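## Task

Rotate the white die until its upward face has the same number as the black die's upward face, and leave it entirely on the mat. Every other die must still show the number it shows now on top. All dice must end resting flat, and nothing may count on the robot to stay in place. Finally release the die and move the grippers away.

## Robot and tools

Robot: two six-joint arms, left_arm and right_arm, each with a two-finger parallel gripper (pads open to 50 mm) and a wrist camera: cam_left_wrist and cam_right_wrist, both 616x616 pixels. Base poses in the scene frame: left_arm at (+0.064, +0.636, 0) m, quat_wxyz (+0.999, 0, 0, -0.043); right_arm at (-0.041, -0.441, 0) m, quat_wxyz (+0.997, 0, 0, -0.083).

Scene frame: origin on the table surface midway between the arms, +z up, +x out over the table, left_arm on the +y side. The arm names do not refer to image sides. Gripper frame: fingers extend along its +z, close along its x. end_effector_position is the point between the pads; fingertips are 17.5 mm further. A flat block about 9 cm long projects toward the gripper's -y from the last joint axis and rotates with it. Turning only wrist 3 moves that pad point around a 25 mm circle. Printed hand positions can be off, more so at long reach.

execute_actions takes "actions", a list holding zero or one item, plus optional "pictures" (boolean; images are included by default).
- Empty list: no command, just returns the state.
- Move: {"rows": [...], "steps": n}, n from 1 to 15 (default 15), each step 1/30 s. Up to 15 rows; row k is used on step k and the final row repeats for remaining steps.
- Wait: {"steps": n} with no rows, n up to 300; it ends n steps after the previous result, counting time spent replying.
A refused call sends nothing.

Each row is one list of 18 numbers covering both arms, even if only one moves: left_arm's 6 joint targets, then its gripper position, force_limit, speed; then the same 9 for right_arm. Joint entries are absolute target angles in radians, in the order shoulder pan, shoulder lift, elbow, wrist 1, wrist 2, wrist 3, matching the Joint positions line. Ranges: pan, lift and all wrists -6.283 to 6.283; elbow -3.142 to 3.142. A target beyond a limit by over 0.010 rad, and further out than the current angle, gets the call refused; true limits may differ by up to 0.010 rad, and an over-limit target is clipped, reported as "joint sent to its limit" (possibly referring to an earlier action). Missing that line does not prove there is more room.

Gripper numbers are absolute settings in [-1, 1]. position: +1 fully open, about -0.65 pads touching, -1 to grasp (close until blocked). force_limit per pad: -1 about 20 N, 0 about 102 N, +1 about 185 N (actual can reach roughly 17 % more). speed of gap change: -1 is 20 mm/s, 0 is 85, +1 is 150. To keep a gripper unchanged, repeat its previous three numbers; a 0 is itself a command.

Motion limits: commands are smoothed and lag about 0.15 s. Per step, each joint target is held within a lead of the measured angle: 0.292 rad for pan and lift, 0.365 for elbow, 0.438 for the wrists. If targets would move the gripper more than 70 mm from where it is, all are scaled back. Large moves therefore need several calls. Between calls the arms keep heading to the last row sent until everything nearly stops or a step is HELD; after that only a new action continues motion. Fingers still in motion keep moving.

Result lines: per arm, end_effector_position (m), end_effector_quat_wxyz, linear and angular velocity; Joint positions and Joint velocities per arm (rad, rad/s); gripper object_status: 0 moving, 1 blocked while opening, 2 blocked while closing (a grasp), 3 reached the set position or pads met (usually nothing held). position_measured in counts: opening ≈ (250 - position_measured) × 0.202 mm. "joint command not followed" means a clearance check altered or blocked joint targets on some steps; the rest of the row still ran. HELD marks steps whose row was partly or wholly not sent.

Grasping: send -1 and keep sending it; confirm status 2. Any new position value resets status to 0 until the fingers settle. Force and speed changes apply only with a position change of at least 0.01 (e.g. -1 to -0.98); open first for a gentler grip. Lost grips re-close automatically, except after gripping at force_limit -1, where status stays 2 even if the object slips out. Gripping a fixed object off-center weakens the hold over time.

zoom_image: {"camera": one of the two camera names, "region": [x0, y0, x1, y1]} in pixels of that camera's latest image, origin top-left, at most 504x504; gives a closer view, moves nothing.

read_manual: optional "section" ("licences"); returns licence texts only.

finished_scene: {"scene": number of the current scene}; ends it irreversibly, grades it, and gives the next task. Before calling, the die must be flat, correct face up, fully on the mat, released, with grippers moved away. Replying without any tool call ends everything.

Avoid: knocking anything off the table (failure); arms colliding or pushing on each other; contact torque reaching joint load limits (pan 293, lift 293, elbow 133, each wrist 49.8 N m, held weight included) or any external force of 150 N, either of which freezes that arm for 10 s and drops the rest of the call; drops, slips, slams and hard pushes. Holding loads heats motors: MOTOR HOT at 70 °C, and at 85 °C an OVER-TEMPERATURE FAULT brakes the arm until it cools. Occasional brief disturbances may tug a held part or nudge loose objects. Smooth, efficient, quick motion is preferred.

Each tool is called after "Request:" by a JSON object that holds its "method" and its "body".

## Session

Request:
{"method": "execute_actions", "body": {"actions": []}}

Scene clock: 0.00 s of 4500.00 s.
left_arm: end_effector_position=(+0.8771, +0.9060, +0.2093) position_measured=3 object_status=3 end_effector_quat_wxyz=(+0.052, -0.265, +0.963, -0.020) end_effector_velocity=(-0.000, +0.000, +0.001) end_effector_angular_velocity=(-0.000, -0.000, +0.003) | right_arm: end_effector_position=(+0.7289, +0.0816, +0.1890) position_measured=3 object_status=3 end_effector_quat_wxyz=(-0.374, -0.511, +0.734, +0.245) end_effector_velocity=(-0.000, +0.000, +0.000) end_effector_angular_velocity=(-0.000, +0.000, -0.000)
Joint positions: left_arm=[ 3.377 -1.249  1.782 -2.211 -1.599 -1.961] | right_arm=[ 3.648 -0.681  0.863 -0.85  -1.322 -2.567]
Joint velocities: left_arm=[ 0.    -0.001  0.001  0.     0.    -0.003] | right_arm=[ 0. -0. -0.  0.  0.  0.]
Motor temperatures (°C, as the motors report them): left_arm=[28 29 30 33 33 36] | right_arm=[29 28 29 37 39 31]

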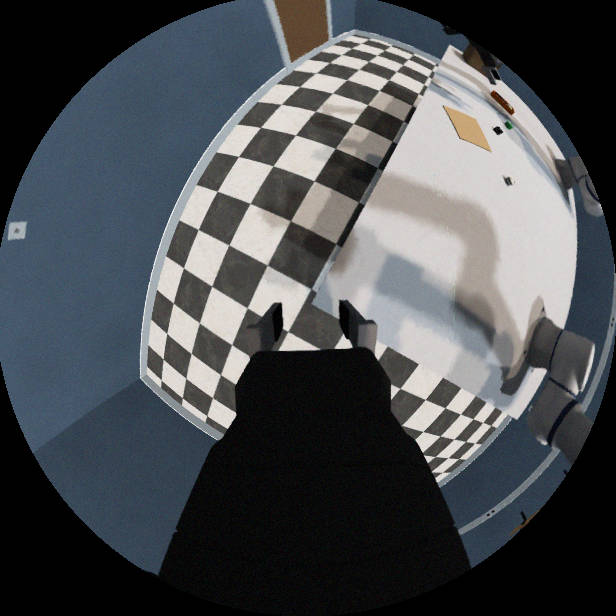

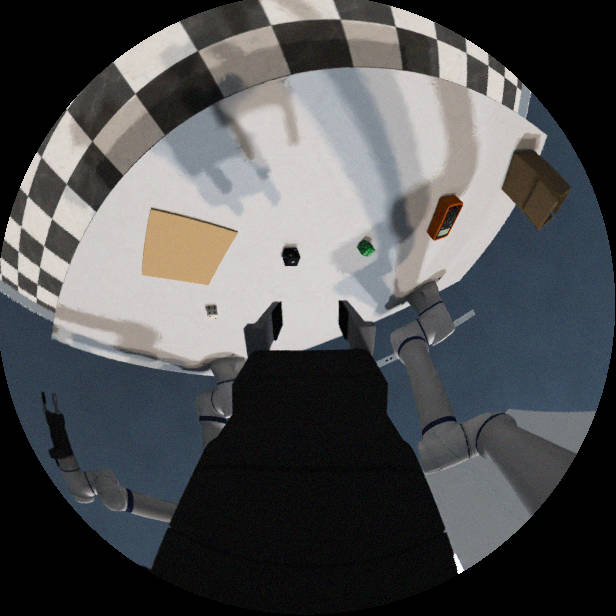

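Request:
{"method": "zoom_image", "body": {"camera": "cam_right_wrist", "region": [265, 230, 315, 280]}}

Request:
{"method": "zoom_image", "body": {"camera": "cam_right_wrist", "region": [190, 290, 230, 330]}}

Request:
{"method": "zoom_image", "body": {"camera": "cam_left_wrist", "region": [490, 160, 530, 200]}}

Region (265, 230, 315, 280) of cam_right_wrist's 616x616 image, scaled by 10.080, with more detail than that image has.

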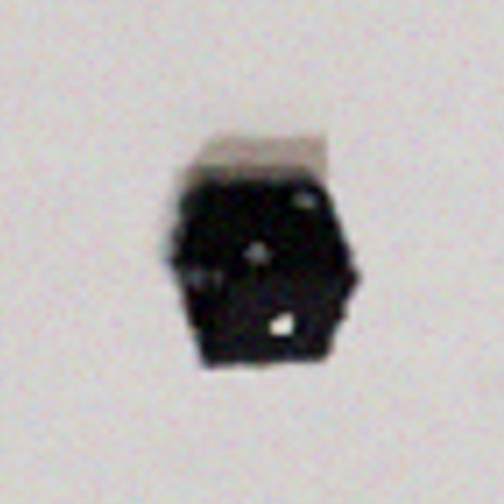

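Region (190, 290, 230, 330) of cam_right_wrist's 616x616 image, scaled by 12.600, with more detail than that image has.

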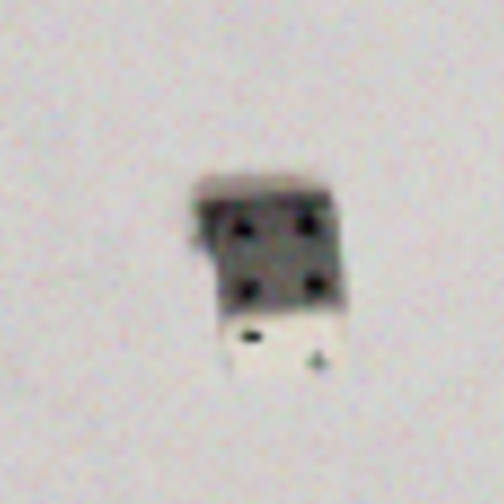

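Region (490, 160, 530, 200) of cam_left_wrist's 616x616 image, scaled by 12.600, with more detail than that image has.

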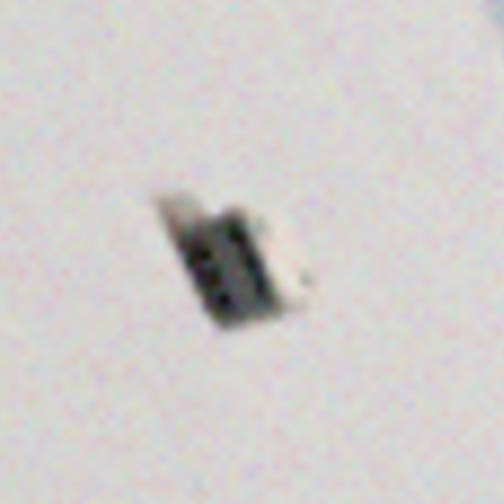

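Request:
{"method": "execute_actions", "body": {"actions": [{"rows":[[3.377,-1.249,1.782,-2.211,-1.599,-1.961,1,0,0,3.75,-0.95,1.25,-1.5,-1.45,-2.8,1,0,0]],"steps":15}], "pictures": false}}

Request:
{"method": "execute_actions", "body": {"actions": [{"rows":[[3.377,-1.249,1.782,-2.211,-1.599,-1.961,1,0,0,3.9,-1.15,1.75,-2.3,-1.571,-3.1416,1,0,0]],"steps":15}], "pictures": false}}

Request:
{"method": "execute_actions", "body": {"actions": [{"rows":[[3.377,-1.249,1.782,-2.211,-1.599,-1.961,1,0,0,4.046,-1.15,1.95,-3.15,-1.571,-3.1416,1,0,0]],"steps":15}], "pictures": false}}

Request:
{"method": "execute_actions", "body": {"actions": [{"steps":15}], "pictures": false}}

Scene clock: 23.30 s of 4500.00 s.
left_arm: end_effector_position=(+0.8770, +0.9064, +0.2091) position_measured=3 object_status=3 end_effector_quat_wxyz=(+0.051, -0.265, +0.963, -0.020) end_effector_velocity=(-0.000, +0.001, +0.000) end_effector_angular_velocity=(+0.000, -0.000, +0.001) | right_arm: end_effector_position=(+0.7108, +0.1391, +0.1998) position_measured=3 object_status=3 end_effector_quat_wxyz=(+0.155, +0.716, -0.668, -0.130) end_effector_velocity=(+0.011, +0.021, +0.009) end_effector_angular_velocity=(+0.072, -0.170, +0.081)
Joint positions: left_arm=[ 3.377 -1.249  1.782 -2.211 -1.599 -1.961] | right_arm=[ 3.748 -0.944  1.241 -1.479 -1.447 -2.795]
Joint velocities: left_arm=[ 0.001 -0.    -0.     0.     0.     0.   ] | right_arm=[ 0.023 -0.06   0.087 -0.206 -0.029 -0.052]
Motor temperatures (°C, as the motors report them): left_arm=[28 29 30 33 33 36] | right_arm=[29 28 29 37 39 31]
Steps of this call (steps 1 to 90: nothing new was sent; then 19.80 s passed at rest; steps 91 to 105: all 15 steps of this action). Readings (joint positions | what the end effector reports):
91: left_arm=[3.377 -1.249 1.782 -2.211 -1.599 -1.961] | right_arm=[3.648 -0.681 0.864 -0.852 -1.323 -2.568] | left_arm position_measured=3 object_status=3 | right_arm position_measured=3 object_status=3
92: left_arm=[3.377 -1.249 1.782 -2.211 -1.599 -1.961] | right_arm=[3.652 -0.695 0.884 -0.875 -1.329 -2.580] | left_arm position_measured=3 object_status=3 | right_arm position_measured=3 object_status=3
94: left_arm=[3.377 -1.249 1.782 -2.211 -1.599 -1.961] | right_arm=[3.677 -0.758 0.969 -0.978 -1.359 -2.634] | left_arm position_measured=3 object_status=3 | right_arm position_measured=3 object_status=3
98: left_arm=[3.377 -1.249 1.782 -2.211 -1.599 -1.961] | right_arm=[3.727 -0.889 1.159 -1.285 -1.421 -2.746] | left_arm position_measured=3 object_status=3 | right_arm position_measured=3 object_status=3
105: the state above

Scene clock: 23.80 s of 4500.00 s.
left_arm: end_effector_position=(+0.8770, +0.9064, +0.2091) position_measured=3 object_status=3 end_effector_quat_wxyz=(+0.051, -0.265, +0.963, -0.020) end_effector_velocity=(-0.000, -0.000, -0.001) end_effector_angular_velocity=(-0.000, +0.001, +0.000) | right_arm: end_effector_position=(+0.6109, +0.2052, +0.1575) position_measured=3 object_status=3 end_effector_quat_wxyz=(-0.039, +0.877, -0.479, +0.018) end_effector_velocity=(-0.015, +0.044, +0.018) end_effector_angular_velocity=(+0.185, -0.395, +0.204)
Joint positions: left_arm=[ 3.377 -1.249  1.782 -2.211 -1.599 -1.961] | right_arm=[ 3.893 -1.141  1.725 -2.24  -1.566 -3.127]
Joint velocities: left_arm=[ 0.     0.001  0.001 -0.     0.    -0.   ] | right_arm=[ 0.063 -0.086  0.246 -0.59  -0.052 -0.146]
Motor temperatures (°C, as the motors report them): left_arm=[28 29 30 33 33 36] | right_arm=[29 28 29 37 39 31]
Steps of this call (steps 1 to 15: all 15 steps of this action). Readings (joint positions | what the end effector reports):
1: left_arm=[3.377 -1.249 1.782 -2.211 -1.599 -1.961] | right_arm=[3.749 -0.946 1.245 -1.486 -1.448 -2.797] | left_arm position_measured=3 object_status=3 | right_arm position_measured=3 object_status=3
2: left_arm=[3.377 -1.249 1.782 -2.211 -1.599 -1.961] | right_arm=[3.756 -0.958 1.266 -1.513 -1.456 -2.817] | left_arm position_measured=3 object_status=3 | right_arm position_measured=3 object_status=3
4: left_arm=[3.377 -1.249 1.782 -2.211 -1.599 -1.961] | right_arm=[3.791 -1.003 1.348 -1.612 -1.482 -2.893] | left_arm position_measured=3 object_status=3 | right_arm position_measured=3 object_status=3
8: left_arm=[3.377 -1.249 1.782 -2.211 -1.599 -1.961] | right_arm=[3.842 -1.072 1.528 -1.836 -1.524 -3.010] | left_arm position_measured=3 object_status=3 | right_arm position_measured=3 object_status=3
15: the state above

Scene clock: 24.30 s of 4500.00 s.
left_arm: end_effector_position=(+0.8770, +0.9064, +0.2091) position_measured=3 object_status=3 end_effector_quat_wxyz=(+0.051, -0.265, +0.963, -0.020) end_effector_velocity=(-0.000, -0.000, +0.000) end_effector_angular_velocity=(+0.000, +0.000, -0.000) | right_arm: end_effector_position=(+0.5498, +0.3278, +0.2208) position_measured=3 object_status=3 end_effector_quat_wxyz=(-0.320, +0.855, -0.382, +0.143) end_effector_velocity=(-0.014, +0.064, +0.151) end_effector_angular_velocity=(+0.409, -0.460, +0.063)
Joint positions: left_arm=[ 3.377 -1.249  1.782 -2.211 -1.599 -1.961] | right_arm=[ 4.04  -1.15   1.941 -3.078 -1.571 -3.141]
Joint velocities: left_arm=[-0.    -0.     0.001 -0.     0.    -0.   ] | right_arm=[ 0.06  -0.001  0.087 -0.701 -0.001 -0.004]
Motor temperatures (°C, as the motors report them): left_arm=[28 29 30 33 33 36] | right_arm=[29 28 29 37 39 31]
Steps of this call (steps 1 to 15: all 15 steps of this action). Readings (joint positions | what the end effector reports):
1: left_arm=[3.377 -1.249 1.782 -2.211 -1.599 -1.961] | right_arm=[3.896 -1.144 1.733 -2.258 -1.567 -3.131] | left_arm position_measured=3 object_status=3 | right_arm position_measured=3 object_status=3
2: left_arm=[3.377 -1.249 1.782 -2.211 -1.599 -1.961] | right_arm=[3.907 -1.145 1.749 -2.294 -1.568 -3.133] | left_arm position_measured=3 object_status=3 | right_arm position_measured=3 object_status=3
4: left_arm=[3.377 -1.249 1.782 -2.211 -1.599 -1.961] | right_arm=[3.940 -1.145 1.797 -2.390 -1.568 -3.134] | left_arm position_measured=3 object_status=3 | right_arm position_measured=3 object_status=3
8: left_arm=[3.377 -1.249 1.782 -2.211 -1.599 -1.961] | right_arm=[4.002 -1.148 1.886 -2.679 -1.570 -3.139] | left_arm position_measured=3 object_status=3 | right_arm position_measured=3 object_status=3
15: the state above

Scene clock: 24.80 s of 4500.00 s.
left_arm: end_effector_position=(+0.8770, +0.9064, +0.2091) position_measured=3 object_status=3 end_effector_quat_wxyz=(+0.051, -0.265, +0.963, -0.020) end_effector_velocity=(-0.000, +0.001, -0.000) end_effector_angular_velocity=(+0.003, +0.000, +0.001) | right_arm: end_effector_position=(+0.5479, +0.3339, +0.2364) position_measured=3 object_status=3 end_effector_quat_wxyz=(-0.347, +0.846, -0.374, +0.154) end_effector_velocity=(-0.000, +0.001, +0.003) end_effector_angular_velocity=(+0.004, -0.004, +0.001)
Joint positions: left_arm=[ 3.377 -1.249  1.782 -2.211 -1.599 -1.961] | right_arm=[ 4.046 -1.15   1.95  -3.15  -1.571 -3.142]
Joint velocities: left_arm=[ 0.     0.    -0.    -0.     0.003 -0.001] | right_arm=[ 0.001 -0.001  0.    -0.005  0.    -0.   ]
Motor temperatures (°C, as the motors report them): left_arm=[28 29 30 33 33 36] | right_arm=[29 28 29 37 39 31]
Steps of this call (steps 1 to 15: the robot went on to your last target). Readings (joint positions | what the end effector reports):
1: left_arm=[3.377 -1.249 1.782 -2.211 -1.599 -1.961] | right_arm=[4.042 -1.150 1.944 -3.098 -1.571 -3.141] | left_arm position_measured=3 object_status=3 | right_arm position_measured=3 object_status=3
2: left_arm=[3.377 -1.249 1.782 -2.211 -1.599 -1.961] | right_arm=[4.043 -1.150 1.945 -3.113 -1.571 -3.141] | left_arm position_measured=3 object_status=3 | right_arm position_measured=3 object_status=3
4: left_arm=[3.377 -1.249 1.782 -2.211 -1.599 -1.961] | right_arm=[4.044 -1.150 1.948 -3.131 -1.571 -3.141] | left_arm position_measured=3 object_status=3 | right_arm position_measured=3 object_status=3
8: left_arm=[3.377 -1.249 1.782 -2.211 -1.599 -1.961] | right_arm=[4.046 -1.150 1.949 -3.145 -1.571 -3.142] | left_arm position_measured=3 object_status=3 | right_arm position_measured=3 object_status=3
15: the state above

Request:
{"method": "execute_actions", "body": {"actions": [{"rows":[[3.377,-1.249,1.782,-2.211,-1.599,-1.961,1,0,0,4.046,-1.0075,2.1385,-3.487,-1.571,-3.1416,1,0,0]],"steps":15}], "pictures": false}}

Request:
{"method": "execute_actions", "body": {"actions": [{"steps":10}]}}

Request:
{"method": "zoom_image", "body": {"camera": "cam_right_wrist", "region": [230, 230, 390, 390]}}

Scene clock: 32.47 s of 4500.00 s.
left_arm: end_effector_position=(+0.8770, +0.9064, +0.2091) position_measured=3 object_status=3 end_effector_quat_wxyz=(+0.051, -0.265, +0.963, -0.020) end_effector_velocity=(-0.000, +0.000, -0.001) end_effector_angular_velocity=(+0.000, +0.001, +0.001) | right_arm: end_effector_position=(+0.4938, +0.2848, +0.0951) position_measured=3 object_status=3 end_effector_quat_wxyz=(-0.350, +0.845, -0.374, +0.155) end_effector_velocity=(-0.027, -0.025, -0.049) end_effector_angular_velocity=(+0.001, -0.002, -0.001)
Joint positions: left_arm=[ 3.377 -1.249  1.782 -2.211 -1.599 -1.961] | right_arm=[ 4.046 -1.013  2.131 -3.474 -1.571 -3.142]
Joint velocities: left_arm=[-0.     0.001  0.001  0.     0.    -0.001] | right_arm=[ 0.     0.056  0.072 -0.13  -0.001 -0.   ]
Motor temperatures (°C, as the motors report them): left_arm=[28 29 30 33 33 36] | right_arm=[29 28 29 37 39 31]
Steps of this call (steps 1 to 15: the robot went on to your last target; steps 16 to 90: nothing new was sent; then 4.17 s passed at rest; steps 91 to 105: all 15 steps of this action). Readings (joint positions | what the end effector reports):
91: left_arm=[3.377 -1.249 1.782 -2.211 -1.599 -1.961] | right_arm=[4.046 -1.150 1.951 -3.151 -1.571 -3.142] | left_arm position_measured=3 object_status=3 | right_arm position_measured=3 object_status=3
92: left_arm=[3.377 -1.249 1.782 -2.211 -1.599 -1.961] | right_arm=[4.046 -1.141 1.962 -3.176 -1.571 -3.142] | left_arm position_measured=3 object_status=3 | right_arm position_measured=3 object_status=3
94: left_arm=[3.377 -1.249 1.782 -2.211 -1.599 -1.961] | right_arm=[4.046 -1.113 2.000 -3.236 -1.571 -3.142] | left_arm position_measured=3 object_status=3 | right_arm position_measured=3 object_status=3
98: left_arm=[3.377 -1.249 1.782 -2.211 -1.599 -1.961] | right_arm=[4.046 -1.062 2.067 -3.359 -1.571 -3.142] | left_arm position_measured=3 object_status=3 | right_arm position_measured=3 object_status=3
105: the state above

Scene clock: 32.80 s of 4500.00 s.
left_arm: end_effector_position=(+0.8770, +0.9064, +0.2091) position_measured=3 object_status=3 end_effector_quat_wxyz=(+0.051, -0.265, +0.963, -0.020) end_effector_velocity=(+0.000, -0.001, -0.000) end_effector_angular_velocity=(-0.000, +0.001, -0.001) | right_arm: end_effector_position=(+0.4911, +0.2823, +0.0902) position_measured=3 object_status=3 end_effector_quat_wxyz=(-0.350, +0.845, -0.374, +0.155) end_effector_velocity=(-0.002, -0.001, -0.004) end_effector_angular_velocity=(-0.002, +0.002, +0.000)
Joint positions: left_arm=[ 3.377 -1.249  1.782 -2.211 -1.599 -1.961] | right_arm=[ 4.046 -1.008  2.138 -3.487 -1.571 -3.142]
Joint velocities: left_arm=[-0.001  0.001 -0.     0.    -0.     0.001] | right_arm=[ 0.     0.004  0.004 -0.005  0.    -0.   ]
Motor temperatures (°C, as the motors report them): left_arm=[28 29 30 33 33 36] | right_arm=[29 28 29 37 39 31]
Steps of this call (steps 1 to 10: the robot went on to your last target). Readings (joint positions | what the end effector reports):
1: left_arm=[3.377 -1.249 1.782 -2.211 -1.599 -1.961] | right_arm=[4.046 -1.012 2.133 -3.478 -1.571 -3.142] | left_arm position_measured=3 object_status=3 | right_arm position_measured=3 object_status=3
2: left_arm=[3.377 -1.249 1.782 -2.211 -1.599 -1.961] | right_arm=[4.046 -1.010 2.135 -3.480 -1.571 -3.142] | left_arm position_measured=3 object_status=3 | right_arm position_measured=3 object_status=3
4: left_arm=[3.377 -1.249 1.782 -2.211 -1.599 -1.961] | right_arm=[4.046 -1.009 2.136 -3.484 -1.571 -3.142] | left_arm position_measured=3 object_status=3 | right_arm position_measured=3 object_status=3
8: left_arm=[3.377 -1.249 1.782 -2.211 -1.599 -1.961] | right_arm=[4.046 -1.008 2.138 -3.486 -1.571 -3.142] | left_arm position_measured=3 object_status=3 | right_arm position_measured=3 object_status=3
10: the state above

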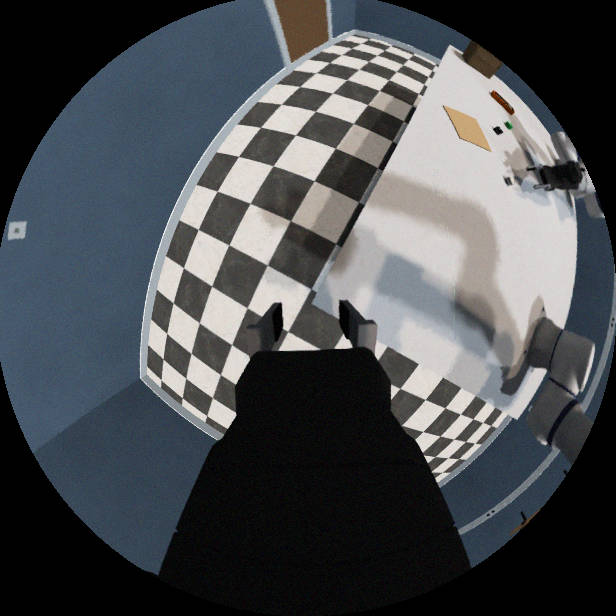

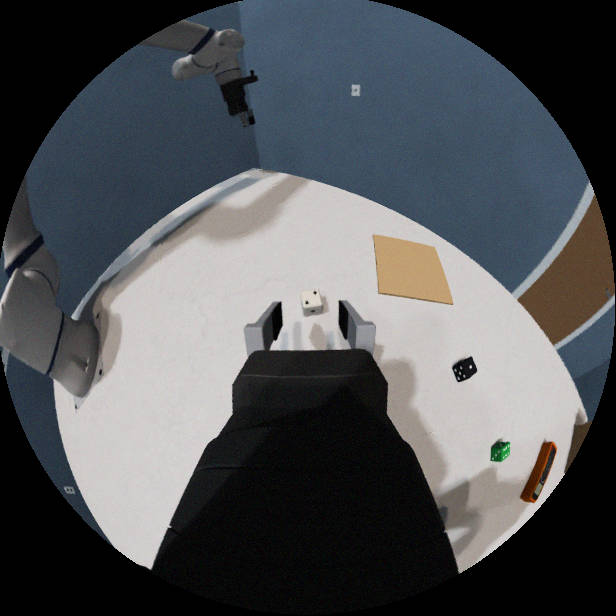

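Region (230, 230, 390, 390) of cam_right_wrist's 616x616 image, scaled by 3.150, with more detail than that image has.

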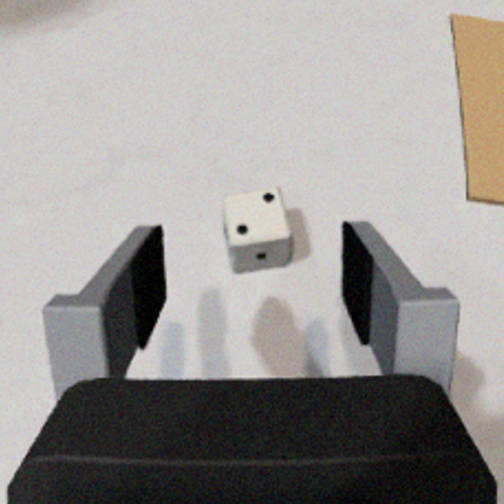

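Request:
{"method": "execute_actions", "body": {"actions": [{"rows":[[3.377,-1.249,1.782,-2.211,-1.599,-1.961,1,0,0,4.044,-0.8918,2.0379,-3.502,-1.571,-3.1416,1,0,0]],"steps":15}]}}

Request:
{"method": "zoom_image", "body": {"camera": "cam_right_wrist", "region": [230, 230, 390, 390]}}

Request:
{"method": "zoom_image", "body": {"camera": "cam_left_wrist", "region": [485, 150, 545, 210]}}

Scene clock: 39.17 s of 4500.00 s.
left_arm: end_effector_position=(+0.8770, +0.9064, +0.2091) position_measured=3 object_status=3 end_effector_quat_wxyz=(+0.051, -0.265, +0.963, -0.020) end_effector_velocity=(-0.000, -0.001, +0.001) end_effector_angular_velocity=(-0.003, -0.001, -0.001) | right_arm: end_effector_position=(+0.5291, +0.3144, +0.0456) position_measured=3 object_status=3 end_effector_quat_wxyz=(-0.350, +0.845, -0.374, +0.155) end_effector_velocity=(+0.004, +0.003, -0.006) end_effector_angular_velocity=(-0.001, +0.000, -0.000)
Joint positions: left_arm=[ 3.377 -1.249  1.782 -2.211 -1.599 -1.961] | right_arm=[ 4.044 -0.893  2.039 -3.502 -1.571 -3.142]
Joint velocities: left_arm=[ 0.    -0.001  0.     0.    -0.004  0.001] | right_arm=[-0.     0.014 -0.011 -0.002 -0.    -0.   ]
Motor temperatures (°C, as the motors report them): left_arm=[28 29 30 33 33 36] | right_arm=[29 28 29 37 39 31]
Steps of this call (steps 1 to 30: the robot went on to your last target; steps 31 to 90: nothing new was sent; then 2.87 s passed at rest; steps 91 to 105: all 15 steps of this action). Readings (joint positions | what the end effector reports):
91: left_arm=[3.377 -1.249 1.782 -2.211 -1.599 -1.961] | right_arm=[4.046 -1.007 2.138 -3.487 -1.571 -3.142] | left_arm position_measured=3 object_status=3 | right_arm position_measured=3 object_status=3
92: left_arm=[3.377 -1.249 1.782 -2.211 -1.599 -1.961] | right_arm=[4.046 -0.992 2.125 -3.490 -1.571 -3.142] | left_arm position_measured=3 object_status=3 | right_arm position_measured=3 object_status=3
94: left_arm=[3.377 -1.249 1.782 -2.211 -1.599 -1.961] | right_arm=[4.045 -0.943 2.082 -3.495 -1.571 -3.142] | left_arm position_measured=3 object_status=3 | right_arm position_measured=3 object_status=3
98: left_arm=[3.377 -1.249 1.782 -2.211 -1.599 -1.961] | right_arm=[4.044 -0.905 2.050 -3.500 -1.571 -3.142] | left_arm position_measured=3 object_status=3 | right_arm position_measured=3 object_status=3
105: the state above

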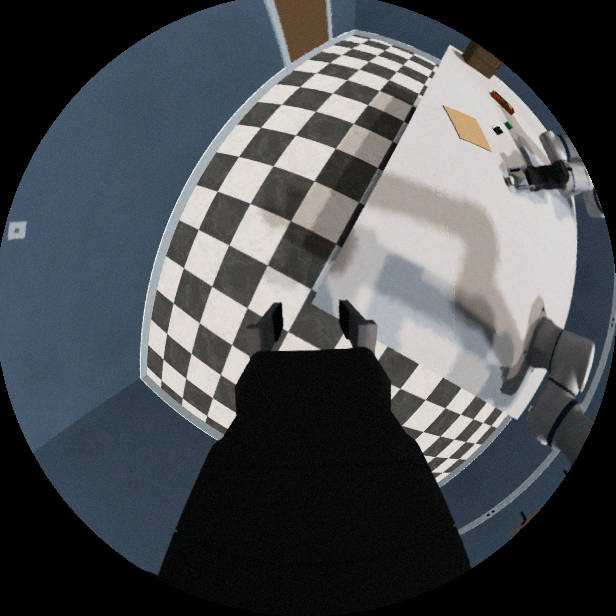

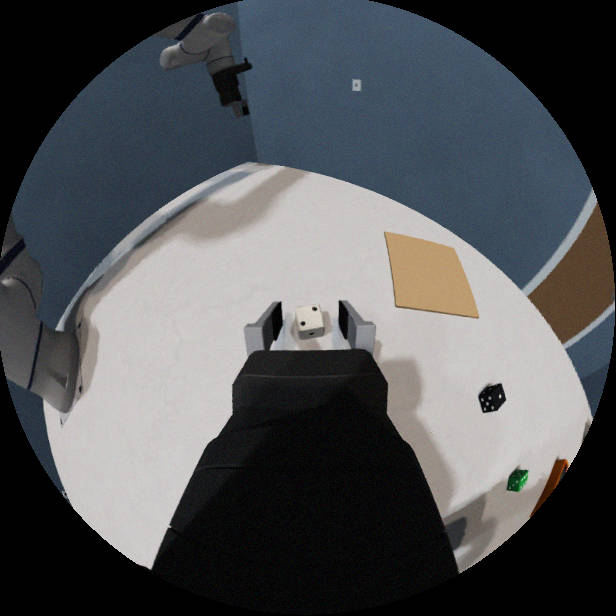

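Region (230, 230, 390, 390) of cam_right_wrist's 616x616 image, scaled by 3.150, with more detail than that image has.

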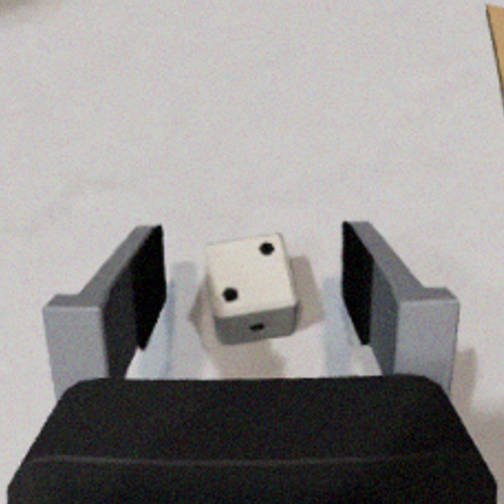

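Region (485, 150, 545, 210) of cam_left_wrist's 616x616 image, scaled by 8.400, with more detail than that image has.

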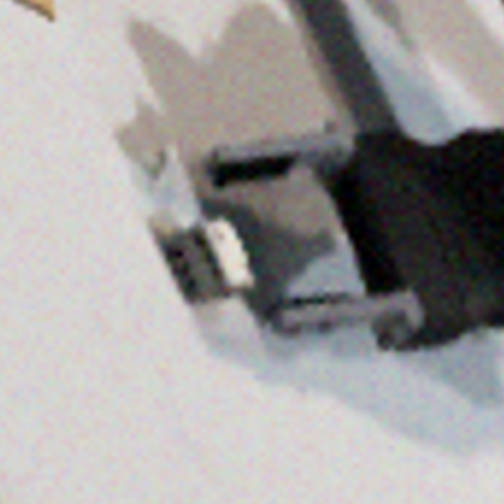

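Request:
{"method": "execute_actions", "body": {"actions": [{"rows":[[3.377,-1.249,1.782,-2.211,-1.599,-1.961,1,0,0,4.044,-0.8677,2.0339,-3.5222,-1.571,-3.1416,1,0,0]],"steps":15}]}}

Request:
{"method": "zoom_image", "body": {"camera": "cam_right_wrist", "region": [230, 230, 390, 390]}}

Request:
{"method": "zoom_image", "body": {"camera": "cam_left_wrist", "region": [485, 150, 545, 210]}}

Scene clock: 46.00 s of 4500.00 s.
left_arm: end_effector_position=(+0.8770, +0.9064, +0.2091) position_measured=3 object_status=3 end_effector_quat_wxyz=(+0.051, -0.265, +0.963, -0.020) end_effector_velocity=(-0.000, -0.000, -0.001) end_effector_angular_velocity=(-0.003, +0.001, +0.001) | right_arm: end_effector_position=(+0.5302, +0.3153, +0.0311) position_measured=3 object_status=3 end_effector_quat_wxyz=(-0.350, +0.845, -0.375, +0.155) end_effector_velocity=(-0.000, -0.000, -0.003) end_effector_angular_velocity=(-0.001, +0.001, -0.000)
Joint positions: left_arm=[ 3.377 -1.249  1.782 -2.211 -1.599 -1.961] | right_arm=[ 4.044 -0.868  2.034 -3.522 -1.571 -3.142]
Joint velocities: left_arm=[ 0.001  0.001  0.001 -0.    -0.002 -0.001] | right_arm=[-0.     0.004  0.    -0.002  0.    -0.   ]
Motor temperatures (°C, as the motors report them): left_arm=[28 29 30 33 33 36] | right_arm=[29 28 29 37 39 31]
Steps of this call (steps 1 to 15: the robot went on to your last target; steps 16 to 90: nothing new was sent; then 3.33 s passed at rest; steps 91 to 105: all 15 steps of this action). Readings (joint positions | what the end effector reports):
91: left_arm=[3.377 -1.249 1.782 -2.211 -1.599 -1.961] | right_arm=[4.044 -0.891 2.038 -3.502 -1.571 -3.142] | left_arm position_measured=3 object_status=3 | right_arm position_measured=3 object_status=3
92: left_arm=[3.377 -1.249 1.782 -2.211 -1.599 -1.961] | right_arm=[4.044 -0.887 2.037 -3.507 -1.571 -3.142] | left_arm position_measured=3 object_status=3 | right_arm position_measured=3 object_status=3
94: left_arm=[3.377 -1.249 1.782 -2.211 -1.599 -1.961] | right_arm=[4.044 -0.877 2.036 -3.514 -1.571 -3.142] | left_arm position_measured=3 object_status=3 | right_arm position_measured=3 object_status=3
98: left_arm=[3.377 -1.249 1.782 -2.211 -1.599 -1.961] | right_arm=[4.044 -0.870 2.034 -3.520 -1.571 -3.142] | left_arm position_measured=3 object_status=3 | right_arm position_measured=3 object_status=3
105: the state above

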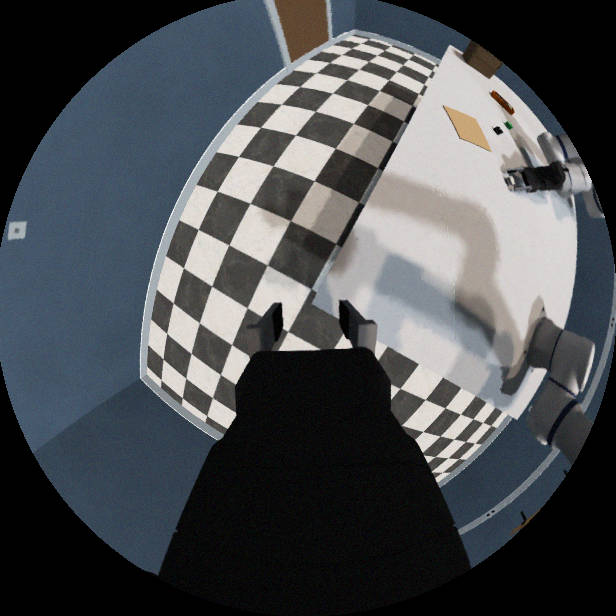

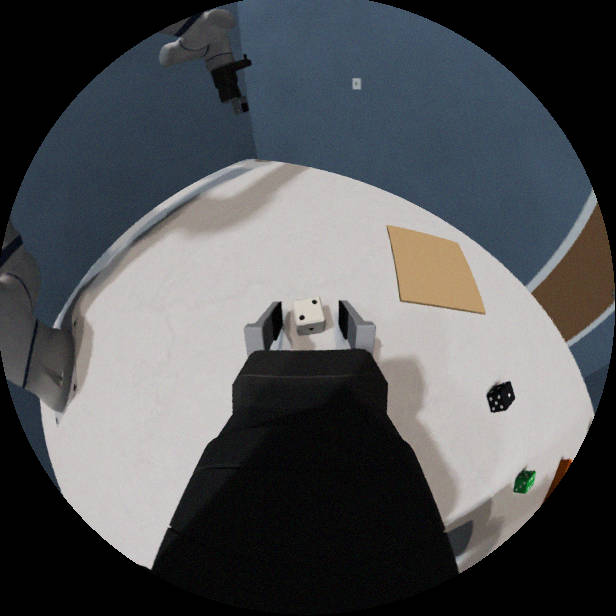

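Region (230, 230, 390, 390) of cam_right_wrist's 616x616 image, scaled by 3.150, with more detail than that image has.

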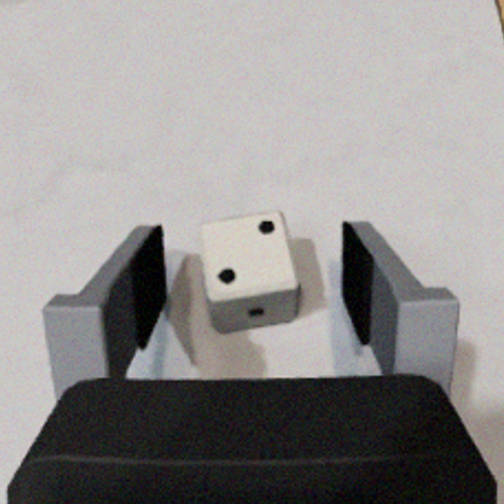

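Region (485, 150, 545, 210) of cam_left_wrist's 616x616 image, scaled by 8.400, with more detail than that image has.

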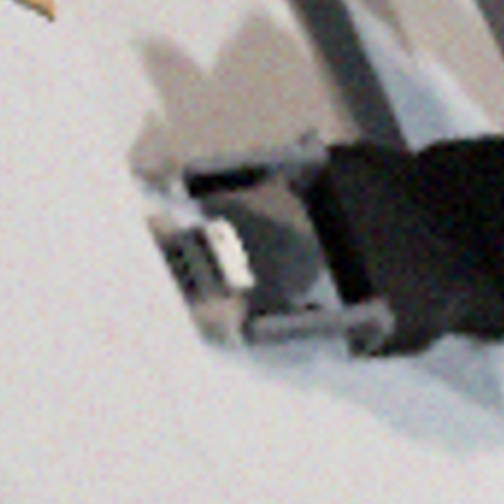

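Request:
{"method": "execute_actions", "body": {"actions": [{"rows":[[3.377,-1.249,1.782,-2.211,-1.599,-1.961,1,0,0,4.044,-0.8555,2.0319,-3.5324,-1.571,-3.1416,0.55,-0.6,-0.5]],"steps":15}]}}

Request:
{"method": "zoom_image", "body": {"camera": "cam_right_wrist", "region": [230, 230, 390, 390]}}

Request:
{"method": "zoom_image", "body": {"camera": "cam_left_wrist", "region": [485, 150, 545, 210]}}

Scene clock: 50.63 s of 4500.00 s.
left_arm: end_effector_position=(+0.8770, +0.9064, +0.2091) position_measured=3 object_status=3 end_effector_quat_wxyz=(+0.051, -0.265, +0.963, -0.020) end_effector_velocity=(-0.000, -0.000, -0.001) end_effector_angular_velocity=(-0.001, +0.001, -0.001) | right_arm: end_effector_position=(+0.5304, +0.3156, +0.0238) position_measured=70 object_status=3 end_effector_quat_wxyz=(-0.350, +0.845, -0.374, +0.155) end_effector_velocity=(+0.000, +0.001, -0.001) end_effector_angular_velocity=(+0.001, +0.000, +0.001)
Joint positions: left_arm=[ 3.377 -1.249  1.782 -2.211 -1.599 -1.961] | right_arm=[ 4.044 -0.856  2.032 -3.532 -1.571 -3.142]
Joint velocities: left_arm=[ 0.     0.001  0.     0.    -0.     0.001] | right_arm=[ 0.     0.002 -0.001 -0.001  0.001  0.   ]
Motor temperatures (°C, as the motors report them): left_arm=[28 29 30 33 33 36] | right_arm=[29 28 29 37 39 31]
Steps of this call (steps 1 to 15: the robot went on to your last target; steps 16 to 90: nothing new was sent; then 1.13 s passed at rest; steps 91 to 105: all 15 steps of this action). Readings (joint positions | what the end effector reports):
91: left_arm=[3.377 -1.249 1.782 -2.211 -1.599 -1.961] | right_arm=[4.044 -0.868 2.034 -3.522 -1.571 -3.142] | left_arm position_measured=3 object_status=3 | right_arm position_measured=6 object_status=0
92: left_arm=[3.377 -1.249 1.782 -2.211 -1.599 -1.961] | right_arm=[4.044 -0.865 2.033 -3.525 -1.571 -3.142] | left_arm position_measured=3 object_status=3 | right_arm position_measured=15 object_status=0
94: left_arm=[3.377 -1.249 1.782 -2.211 -1.599 -1.961] | right_arm=[4.044 -0.860 2.033 -3.528 -1.571 -3.142] | left_arm position_measured=3 object_status=3 | right_arm position_measured=32 object_status=0
98: left_arm=[3.377 -1.249 1.782 -2.211 -1.599 -1.961] | right_arm=[4.044 -0.857 2.032 -3.531 -1.571 -3.142] | left_arm position_measured=3 object_status=3 | right_arm position_measured=66 object_status=0
105: the state above

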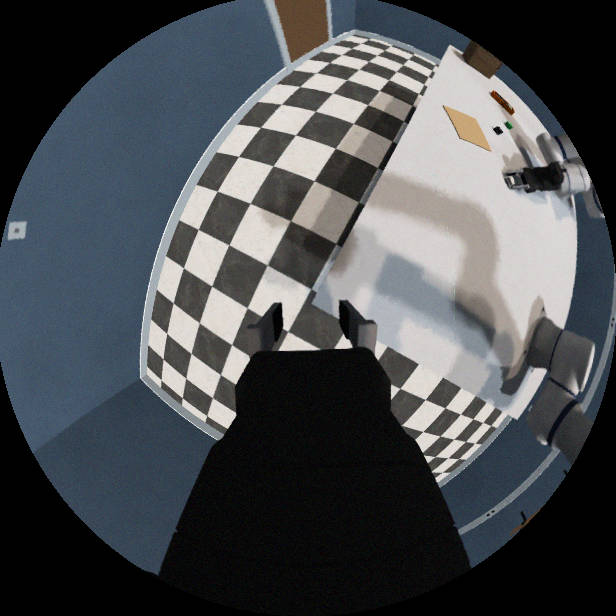

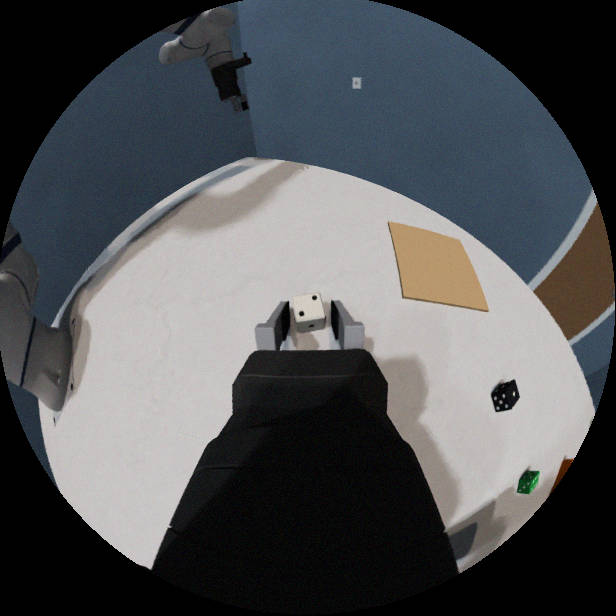

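Region (230, 230, 390, 390) of cam_right_wrist's 616x616 image, scaled by 3.150, with more detail than that image has.

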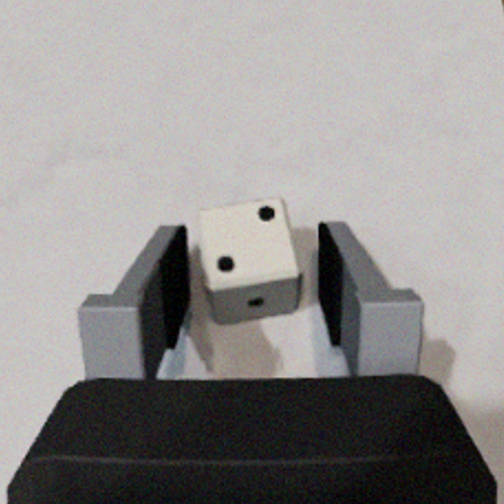

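Region (485, 150, 545, 210) of cam_left_wrist's 616x616 image, scaled by 8.400, with more detail than that image has.

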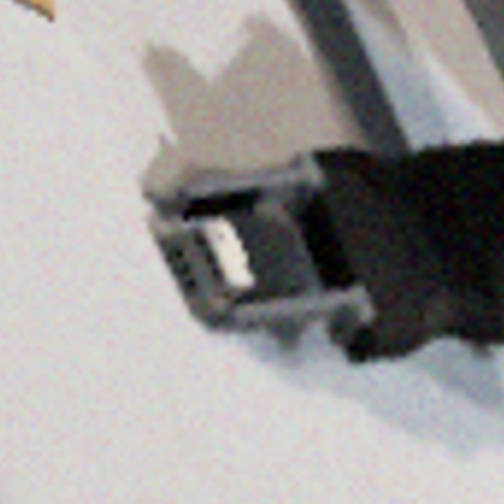

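Request:
{"method": "execute_actions", "body": {"actions": [{"rows":[[3.377,-1.249,1.782,-2.211,-1.599,-1.961,1,0,0,4.044,-0.8555,2.0319,-3.5324,-1.571,-3.1416,-1,-0.6,-0.5]],"steps":15}], "pictures": false}}

Request:
{"method": "execute_actions", "body": {"actions": [{"steps":5}]}}

Request:
{"method": "zoom_image", "body": {"camera": "cam_right_wrist", "region": [230, 230, 390, 390]}}

Scene clock: 58.67 s of 4500.00 s.
left_arm: end_effector_position=(+0.8770, +0.9064, +0.2091) position_measured=3 object_status=3 end_effector_quat_wxyz=(+0.051, -0.265, +0.963, -0.020) end_effector_velocity=(-0.000, -0.001, -0.001) end_effector_angular_velocity=(-0.002, +0.001, -0.000) | right_arm: end_effector_position=(+0.5304, +0.3156, +0.0238) position_measured=132 object_status=2 end_effector_quat_wxyz=(-0.350, +0.845, -0.374, +0.155) end_effector_velocity=(+0.000, -0.000, -0.001) end_effector_angular_velocity=(-0.000, +0.000, -0.000)
Joint positions: left_arm=[ 3.377 -1.249  1.782 -2.211 -1.599 -1.961] | right_arm=[ 4.044 -0.855  2.032 -3.532 -1.571 -3.142]
Joint velocities: left_arm=[ 0.     0.001  0.     0.    -0.002  0.   ] | right_arm=[-0.     0.001 -0.    -0.     0.    -0.   ]
Motor temperatures (°C, as the motors report them): left_arm=[28 29 30 33 33 36] | right_arm=[29 28 29 37 39 31]
Steps of this call (steps 1 to 15: the robot went on to your last target; steps 16 to 90: nothing new was sent; then 4.53 s passed at rest; steps 91 to 105: all 15 steps of this action). Readings (joint positions | what the end effector reports):
91: left_arm=[3.377 -1.249 1.782 -2.211 -1.599 -1.961] | right_arm=[4.044 -0.855 2.032 -3.532 -1.571 -3.142] | left_arm position_measured=3 object_status=3 | right_arm position_measured=73 object_status=0
92: left_arm=[3.377 -1.249 1.782 -2.211 -1.599 -1.961] | right_arm=[4.044 -0.855 2.032 -3.532 -1.571 -3.142] | left_arm position_measured=3 object_status=3 | right_arm position_measured=81 object_status=0
94: left_arm=[3.377 -1.249 1.782 -2.211 -1.599 -1.961] | right_arm=[4.044 -0.855 2.032 -3.532 -1.571 -3.142] | left_arm position_measured=3 object_status=3 | right_arm position_measured=99 object_status=0
98: left_arm=[3.377 -1.249 1.782 -2.211 -1.599 -1.961] | right_arm=[4.044 -0.855 2.032 -3.532 -1.571 -3.142] | left_arm position_measured=3 object_status=3 | right_arm position_measured=132 object_status=0
105: the state above

Scene clock: 58.83 s of 4500.00 s.
left_arm: end_effector_position=(+0.8770, +0.9064, +0.2091) position_measured=3 object_status=3 end_effector_quat_wxyz=(+0.051, -0.265, +0.963, -0.020) end_effector_velocity=(-0.001, +0.000, -0.001) end_effector_angular_velocity=(+0.000, +0.002, -0.000) | right_arm: end_effector_position=(+0.5304, +0.3156, +0.0238) position_measured=132 object_status=2 end_effector_quat_wxyz=(-0.350, +0.845, -0.374, +0.155) end_effector_velocity=(+0.000, +0.000, -0.000) end_effector_angular_velocity=(-0.000, -0.000, -0.000)
Joint positions: left_arm=[ 3.377 -1.249  1.782 -2.211 -1.599 -1.961] | right_arm=[ 4.044 -0.855  2.032 -3.532 -1.571 -3.142]
Joint velocities: left_arm=[ 0.     0.001  0.001 -0.     0.     0.   ] | right_arm=[ 0.     0.    -0.    -0.    -0.001  0.   ]
Motor temperatures (°C, as the motors report them): left_arm=[28 29 30 33 33 36] | right_arm=[29 28 29 37 39 31]
Steps of this call (steps 1 to 5: the robot went on to your last target). Readings (joint positions | what the end effector reports):
1: left_arm=[3.377 -1.249 1.782 -2.211 -1.599 -1.961] | right_arm=[4.044 -0.855 2.032 -3.532 -1.571 -3.142] | left_arm position_measured=3 object_status=3 | right_arm position_measured=132 object_status=2
2: left_arm=[3.377 -1.249 1.782 -2.211 -1.599 -1.961] | right_arm=[4.044 -0.855 2.032 -3.532 -1.571 -3.142] | left_arm position_measured=3 object_status=3 | right_arm position_measured=132 object_status=2
4: left_arm=[3.377 -1.249 1.782 -2.211 -1.599 -1.961] | right_arm=[4.044 -0.855 2.032 -3.532 -1.571 -3.142] | left_arm position_measured=3 object_status=3 | right_arm position_measured=132 object_status=2
5: the state above

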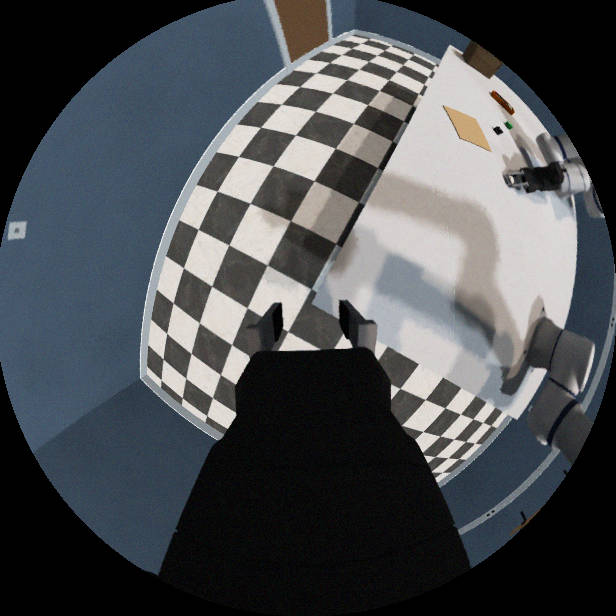

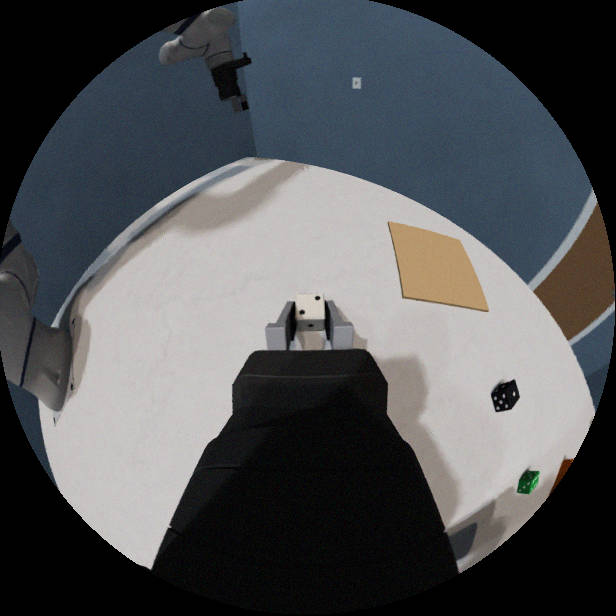

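Region (230, 230, 390, 390) of cam_right_wrist's 616x616 image, scaled by 3.150, with more detail than that image has.

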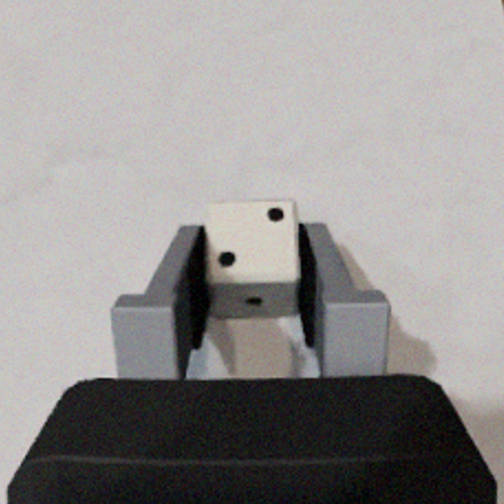

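Request:
{"method": "execute_actions", "body": {"actions": [{"rows":[[3.377,-1.249,1.782,-2.211,-1.599,-1.961,1,0,0,4.044,-0.87,2.025,-3.511,-1.571,-3.1416,-1,-0.6,-0.5],[3.377,-1.249,1.782,-2.211,-1.599,-1.961,1,0,0,4.044,-0.885,2.015,-3.486,-1.571,-3.1416,-1,-0.6,-0.5],[3.377,-1.249,1.782,-2.211,-1.599,-1.961,1,0,0,4.044,-0.9,2.0,-3.456,-1.571,-3.1416,-1,-0.6,-0.5],[3.377,-1.249,1.782,-2.211,-1.599,-1.961,1,0,0,4.044,-0.915,1.98,-3.421,-1.571,-3.2,-1,-0.6,-0.5],[3.377,-1.249,1.782,-2.211,-1.599,-1.961,1,0,0,4.03,-0.925,1.96,-3.391,-1.571,-3.3,-1,-0.6,-0.5],[3.377,-1.249,1.782,-2.211,-1.599,-1.961,1,0,0,4.015,-0.9357,1.94,-3.36,-1.571,-3.4,-1,-0.6,-0.5],[3.377,-1.249,1.782,-2.211,-1.599,-1.961,1,0,0,4.0,-0.9357,1.92,-3.34,-1.571,-3.5,-1,-0.6,-0.5],[3.377,-1.249,1.782,-2.211,-1.599,-1.961,1,0,0,3.98,-0.9357,1.9,-3.32,-1.571,-3.6,-1,-0.6,-0.5],[3.377,-1.249,1.782,-2.211,-1.599,-1.961,1,0,0,3.96,-0.9357,1.88,-3.3,-1.571,-3.7,-1,-0.6,-0.5],[3.377,-1.249,1.782,-2.211,-1.599,-1.961,1,0,0,3.94,-0.9357,1.8618,-3.282,-1.571,-3.8,-1,-0.6,-0.5],[3.377,-1.249,1.782,-2.211,-1.599,-1.961,1,0,0,3.91,-0.9357,1.8618,-3.282,-1.571,-3.9,-1,-0.6,-0.5],[3.377,-1.249,1.782,-2.211,-1.599,-1.961,1,0,0,3.882,-0.9357,1.8618,-3.282,-1.571,-6.272,-1,-0.6,-0.5]],"steps":15}], "pictures": false}}

Request:
{"method": "execute_actions", "body": {"actions": [{"steps":40}]}}

Scene clock: 69.67 s of 4500.00 s.
left_arm: end_effector_position=(+0.8770, +0.9064, +0.2091) position_measured=3 object_status=3 end_effector_quat_wxyz=(+0.051, -0.265, +0.963, -0.020) end_effector_velocity=(+0.000, -0.000, -0.001) end_effector_angular_velocity=(-0.001, +0.001, -0.001) | right_arm: end_effector_position=(+0.6586, +0.3006, +0.1098) position_measured=132 object_status=2 end_effector_quat_wxyz=(-0.268, +0.913, -0.139, +0.273) end_effector_velocity=(+0.327, -0.197, +0.074) end_effector_angular_velocity=(-1.313, -0.961, +1.233)
Joint positions: left_arm=[ 3.377 -1.249  1.782 -2.211 -1.599 -1.961] | right_arm=[ 3.933 -0.931  1.888 -3.312 -1.571 -3.784]
Joint velocities: left_arm=[ 0.     0.002 -0.    -0.    -0.001  0.001] | right_arm=[-0.397 -0.038 -0.208  0.234  0.001 -2.303]
Motor temperatures (°C, as the motors report them): left_arm=[28 29 30 33 33 36] | right_arm=[29 28 29 37 39 31]
Steps of this call (steps 1 to 15: the robot went on to your last target; steps 16 to 90: nothing new was sent; then 7.33 s passed at rest; steps 91 to 105: all 15 steps of this action). Readings (joint positions | what the end effector reports):
91: left_arm=[3.377 -1.249 1.782 -2.211 -1.599 -1.961] | right_arm=[4.044 -0.856 2.032 -3.532 -1.571 -3.142] | left_arm position_measured=3 object_status=3 | right_arm position_measured=132 object_status=2
92: left_arm=[3.377 -1.249 1.782 -2.211 -1.599 -1.961] | right_arm=[4.044 -0.858 2.031 -3.527 -1.571 -3.142] | left_arm position_measured=3 object_status=3 | right_arm position_measured=132 object_status=2
94: left_arm=[3.377 -1.249 1.782 -2.211 -1.599 -1.961] | right_arm=[4.044 -0.875 2.019 -3.500 -1.571 -3.142] | left_arm position_measured=3 object_status=3 | right_arm position_measured=132 object_status=2
98: left_arm=[3.377 -1.249 1.782 -2.211 -1.599 -1.961] | right_arm=[4.026 -0.915 1.965 -3.407 -1.571 -3.309] | left_arm position_measured=3 object_status=3 | right_arm position_measured=132 object_status=2
105: the state above

Scene clock: 71.00 s of 4500.00 s.
left_arm: end_effector_position=(+0.8770, +0.9064, +0.2091) position_measured=3 object_status=3 end_effector_quat_wxyz=(+0.051, -0.265, +0.963, -0.020) end_effector_velocity=(+0.000, -0.000, +0.000) end_effector_angular_velocity=(+0.000, -0.000, -0.001) | right_arm: end_effector_position=(+0.6867, +0.2409, +0.0900) position_measured=132 object_status=2 end_effector_quat_wxyz=(+0.181, +0.447, +0.809, +0.337) end_effector_velocity=(+0.000, -0.000, -0.000) end_effector_angular_velocity=(-0.008, -0.005, +0.010)
Joint positions: left_arm=[ 3.377 -1.249  1.782 -2.211 -1.599 -1.961] | right_arm=[ 3.882 -0.936  1.862 -3.282 -1.571 -6.271]
Joint velocities: left_arm=[-0.001 -0.    -0.    -0.     0.     0.   ] | right_arm=[-0.     0.    -0.    -0.     0.001 -0.013]
Motor temperatures (°C, as the motors report them): left_arm=[28 29 30 33 33 36] | right_arm=[29 28 29 37 39 31]
Steps of this call (steps 1 to 40: the robot went on to your last target). Readings (joint positions | what the end effector reports):
1: left_arm=[3.377 -1.249 1.782 -2.211 -1.599 -1.961] | right_arm=[3.920 -0.932 1.881 -3.305 -1.571 -3.865] | left_arm position_measured=3 object_status=3 | right_arm position_measured=132 object_status=2
2: left_arm=[3.377 -1.249 1.782 -2.211 -1.599 -1.961] | right_arm=[3.910 -0.933 1.876 -3.299 -1.571 -3.949] | left_arm position_measured=3 object_status=3 | right_arm position_measured=132 object_status=2
4: left_arm=[3.377 -1.249 1.782 -2.211 -1.599 -1.961] | right_arm=[3.896 -0.934 1.869 -3.291 -1.571 -4.125] | left_arm position_measured=3 object_status=3 | right_arm position_measured=132 object_status=2
8: left_arm=[3.377 -1.249 1.782 -2.211 -1.599 -1.961] | right_arm=[3.886 -0.935 1.864 -3.284 -1.571 -4.493] | left_arm position_measured=3 object_status=3 | right_arm position_measured=132 object_status=2
40: the state above

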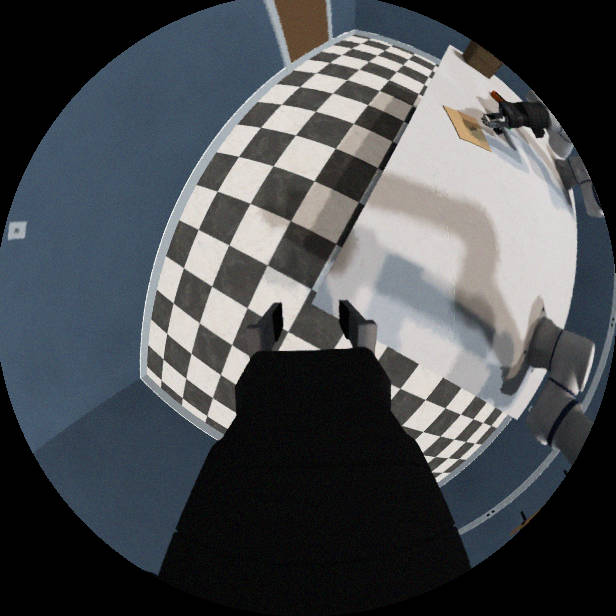

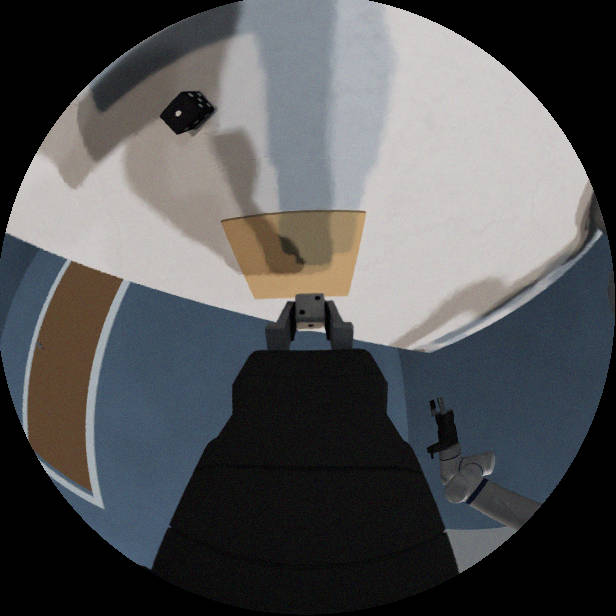

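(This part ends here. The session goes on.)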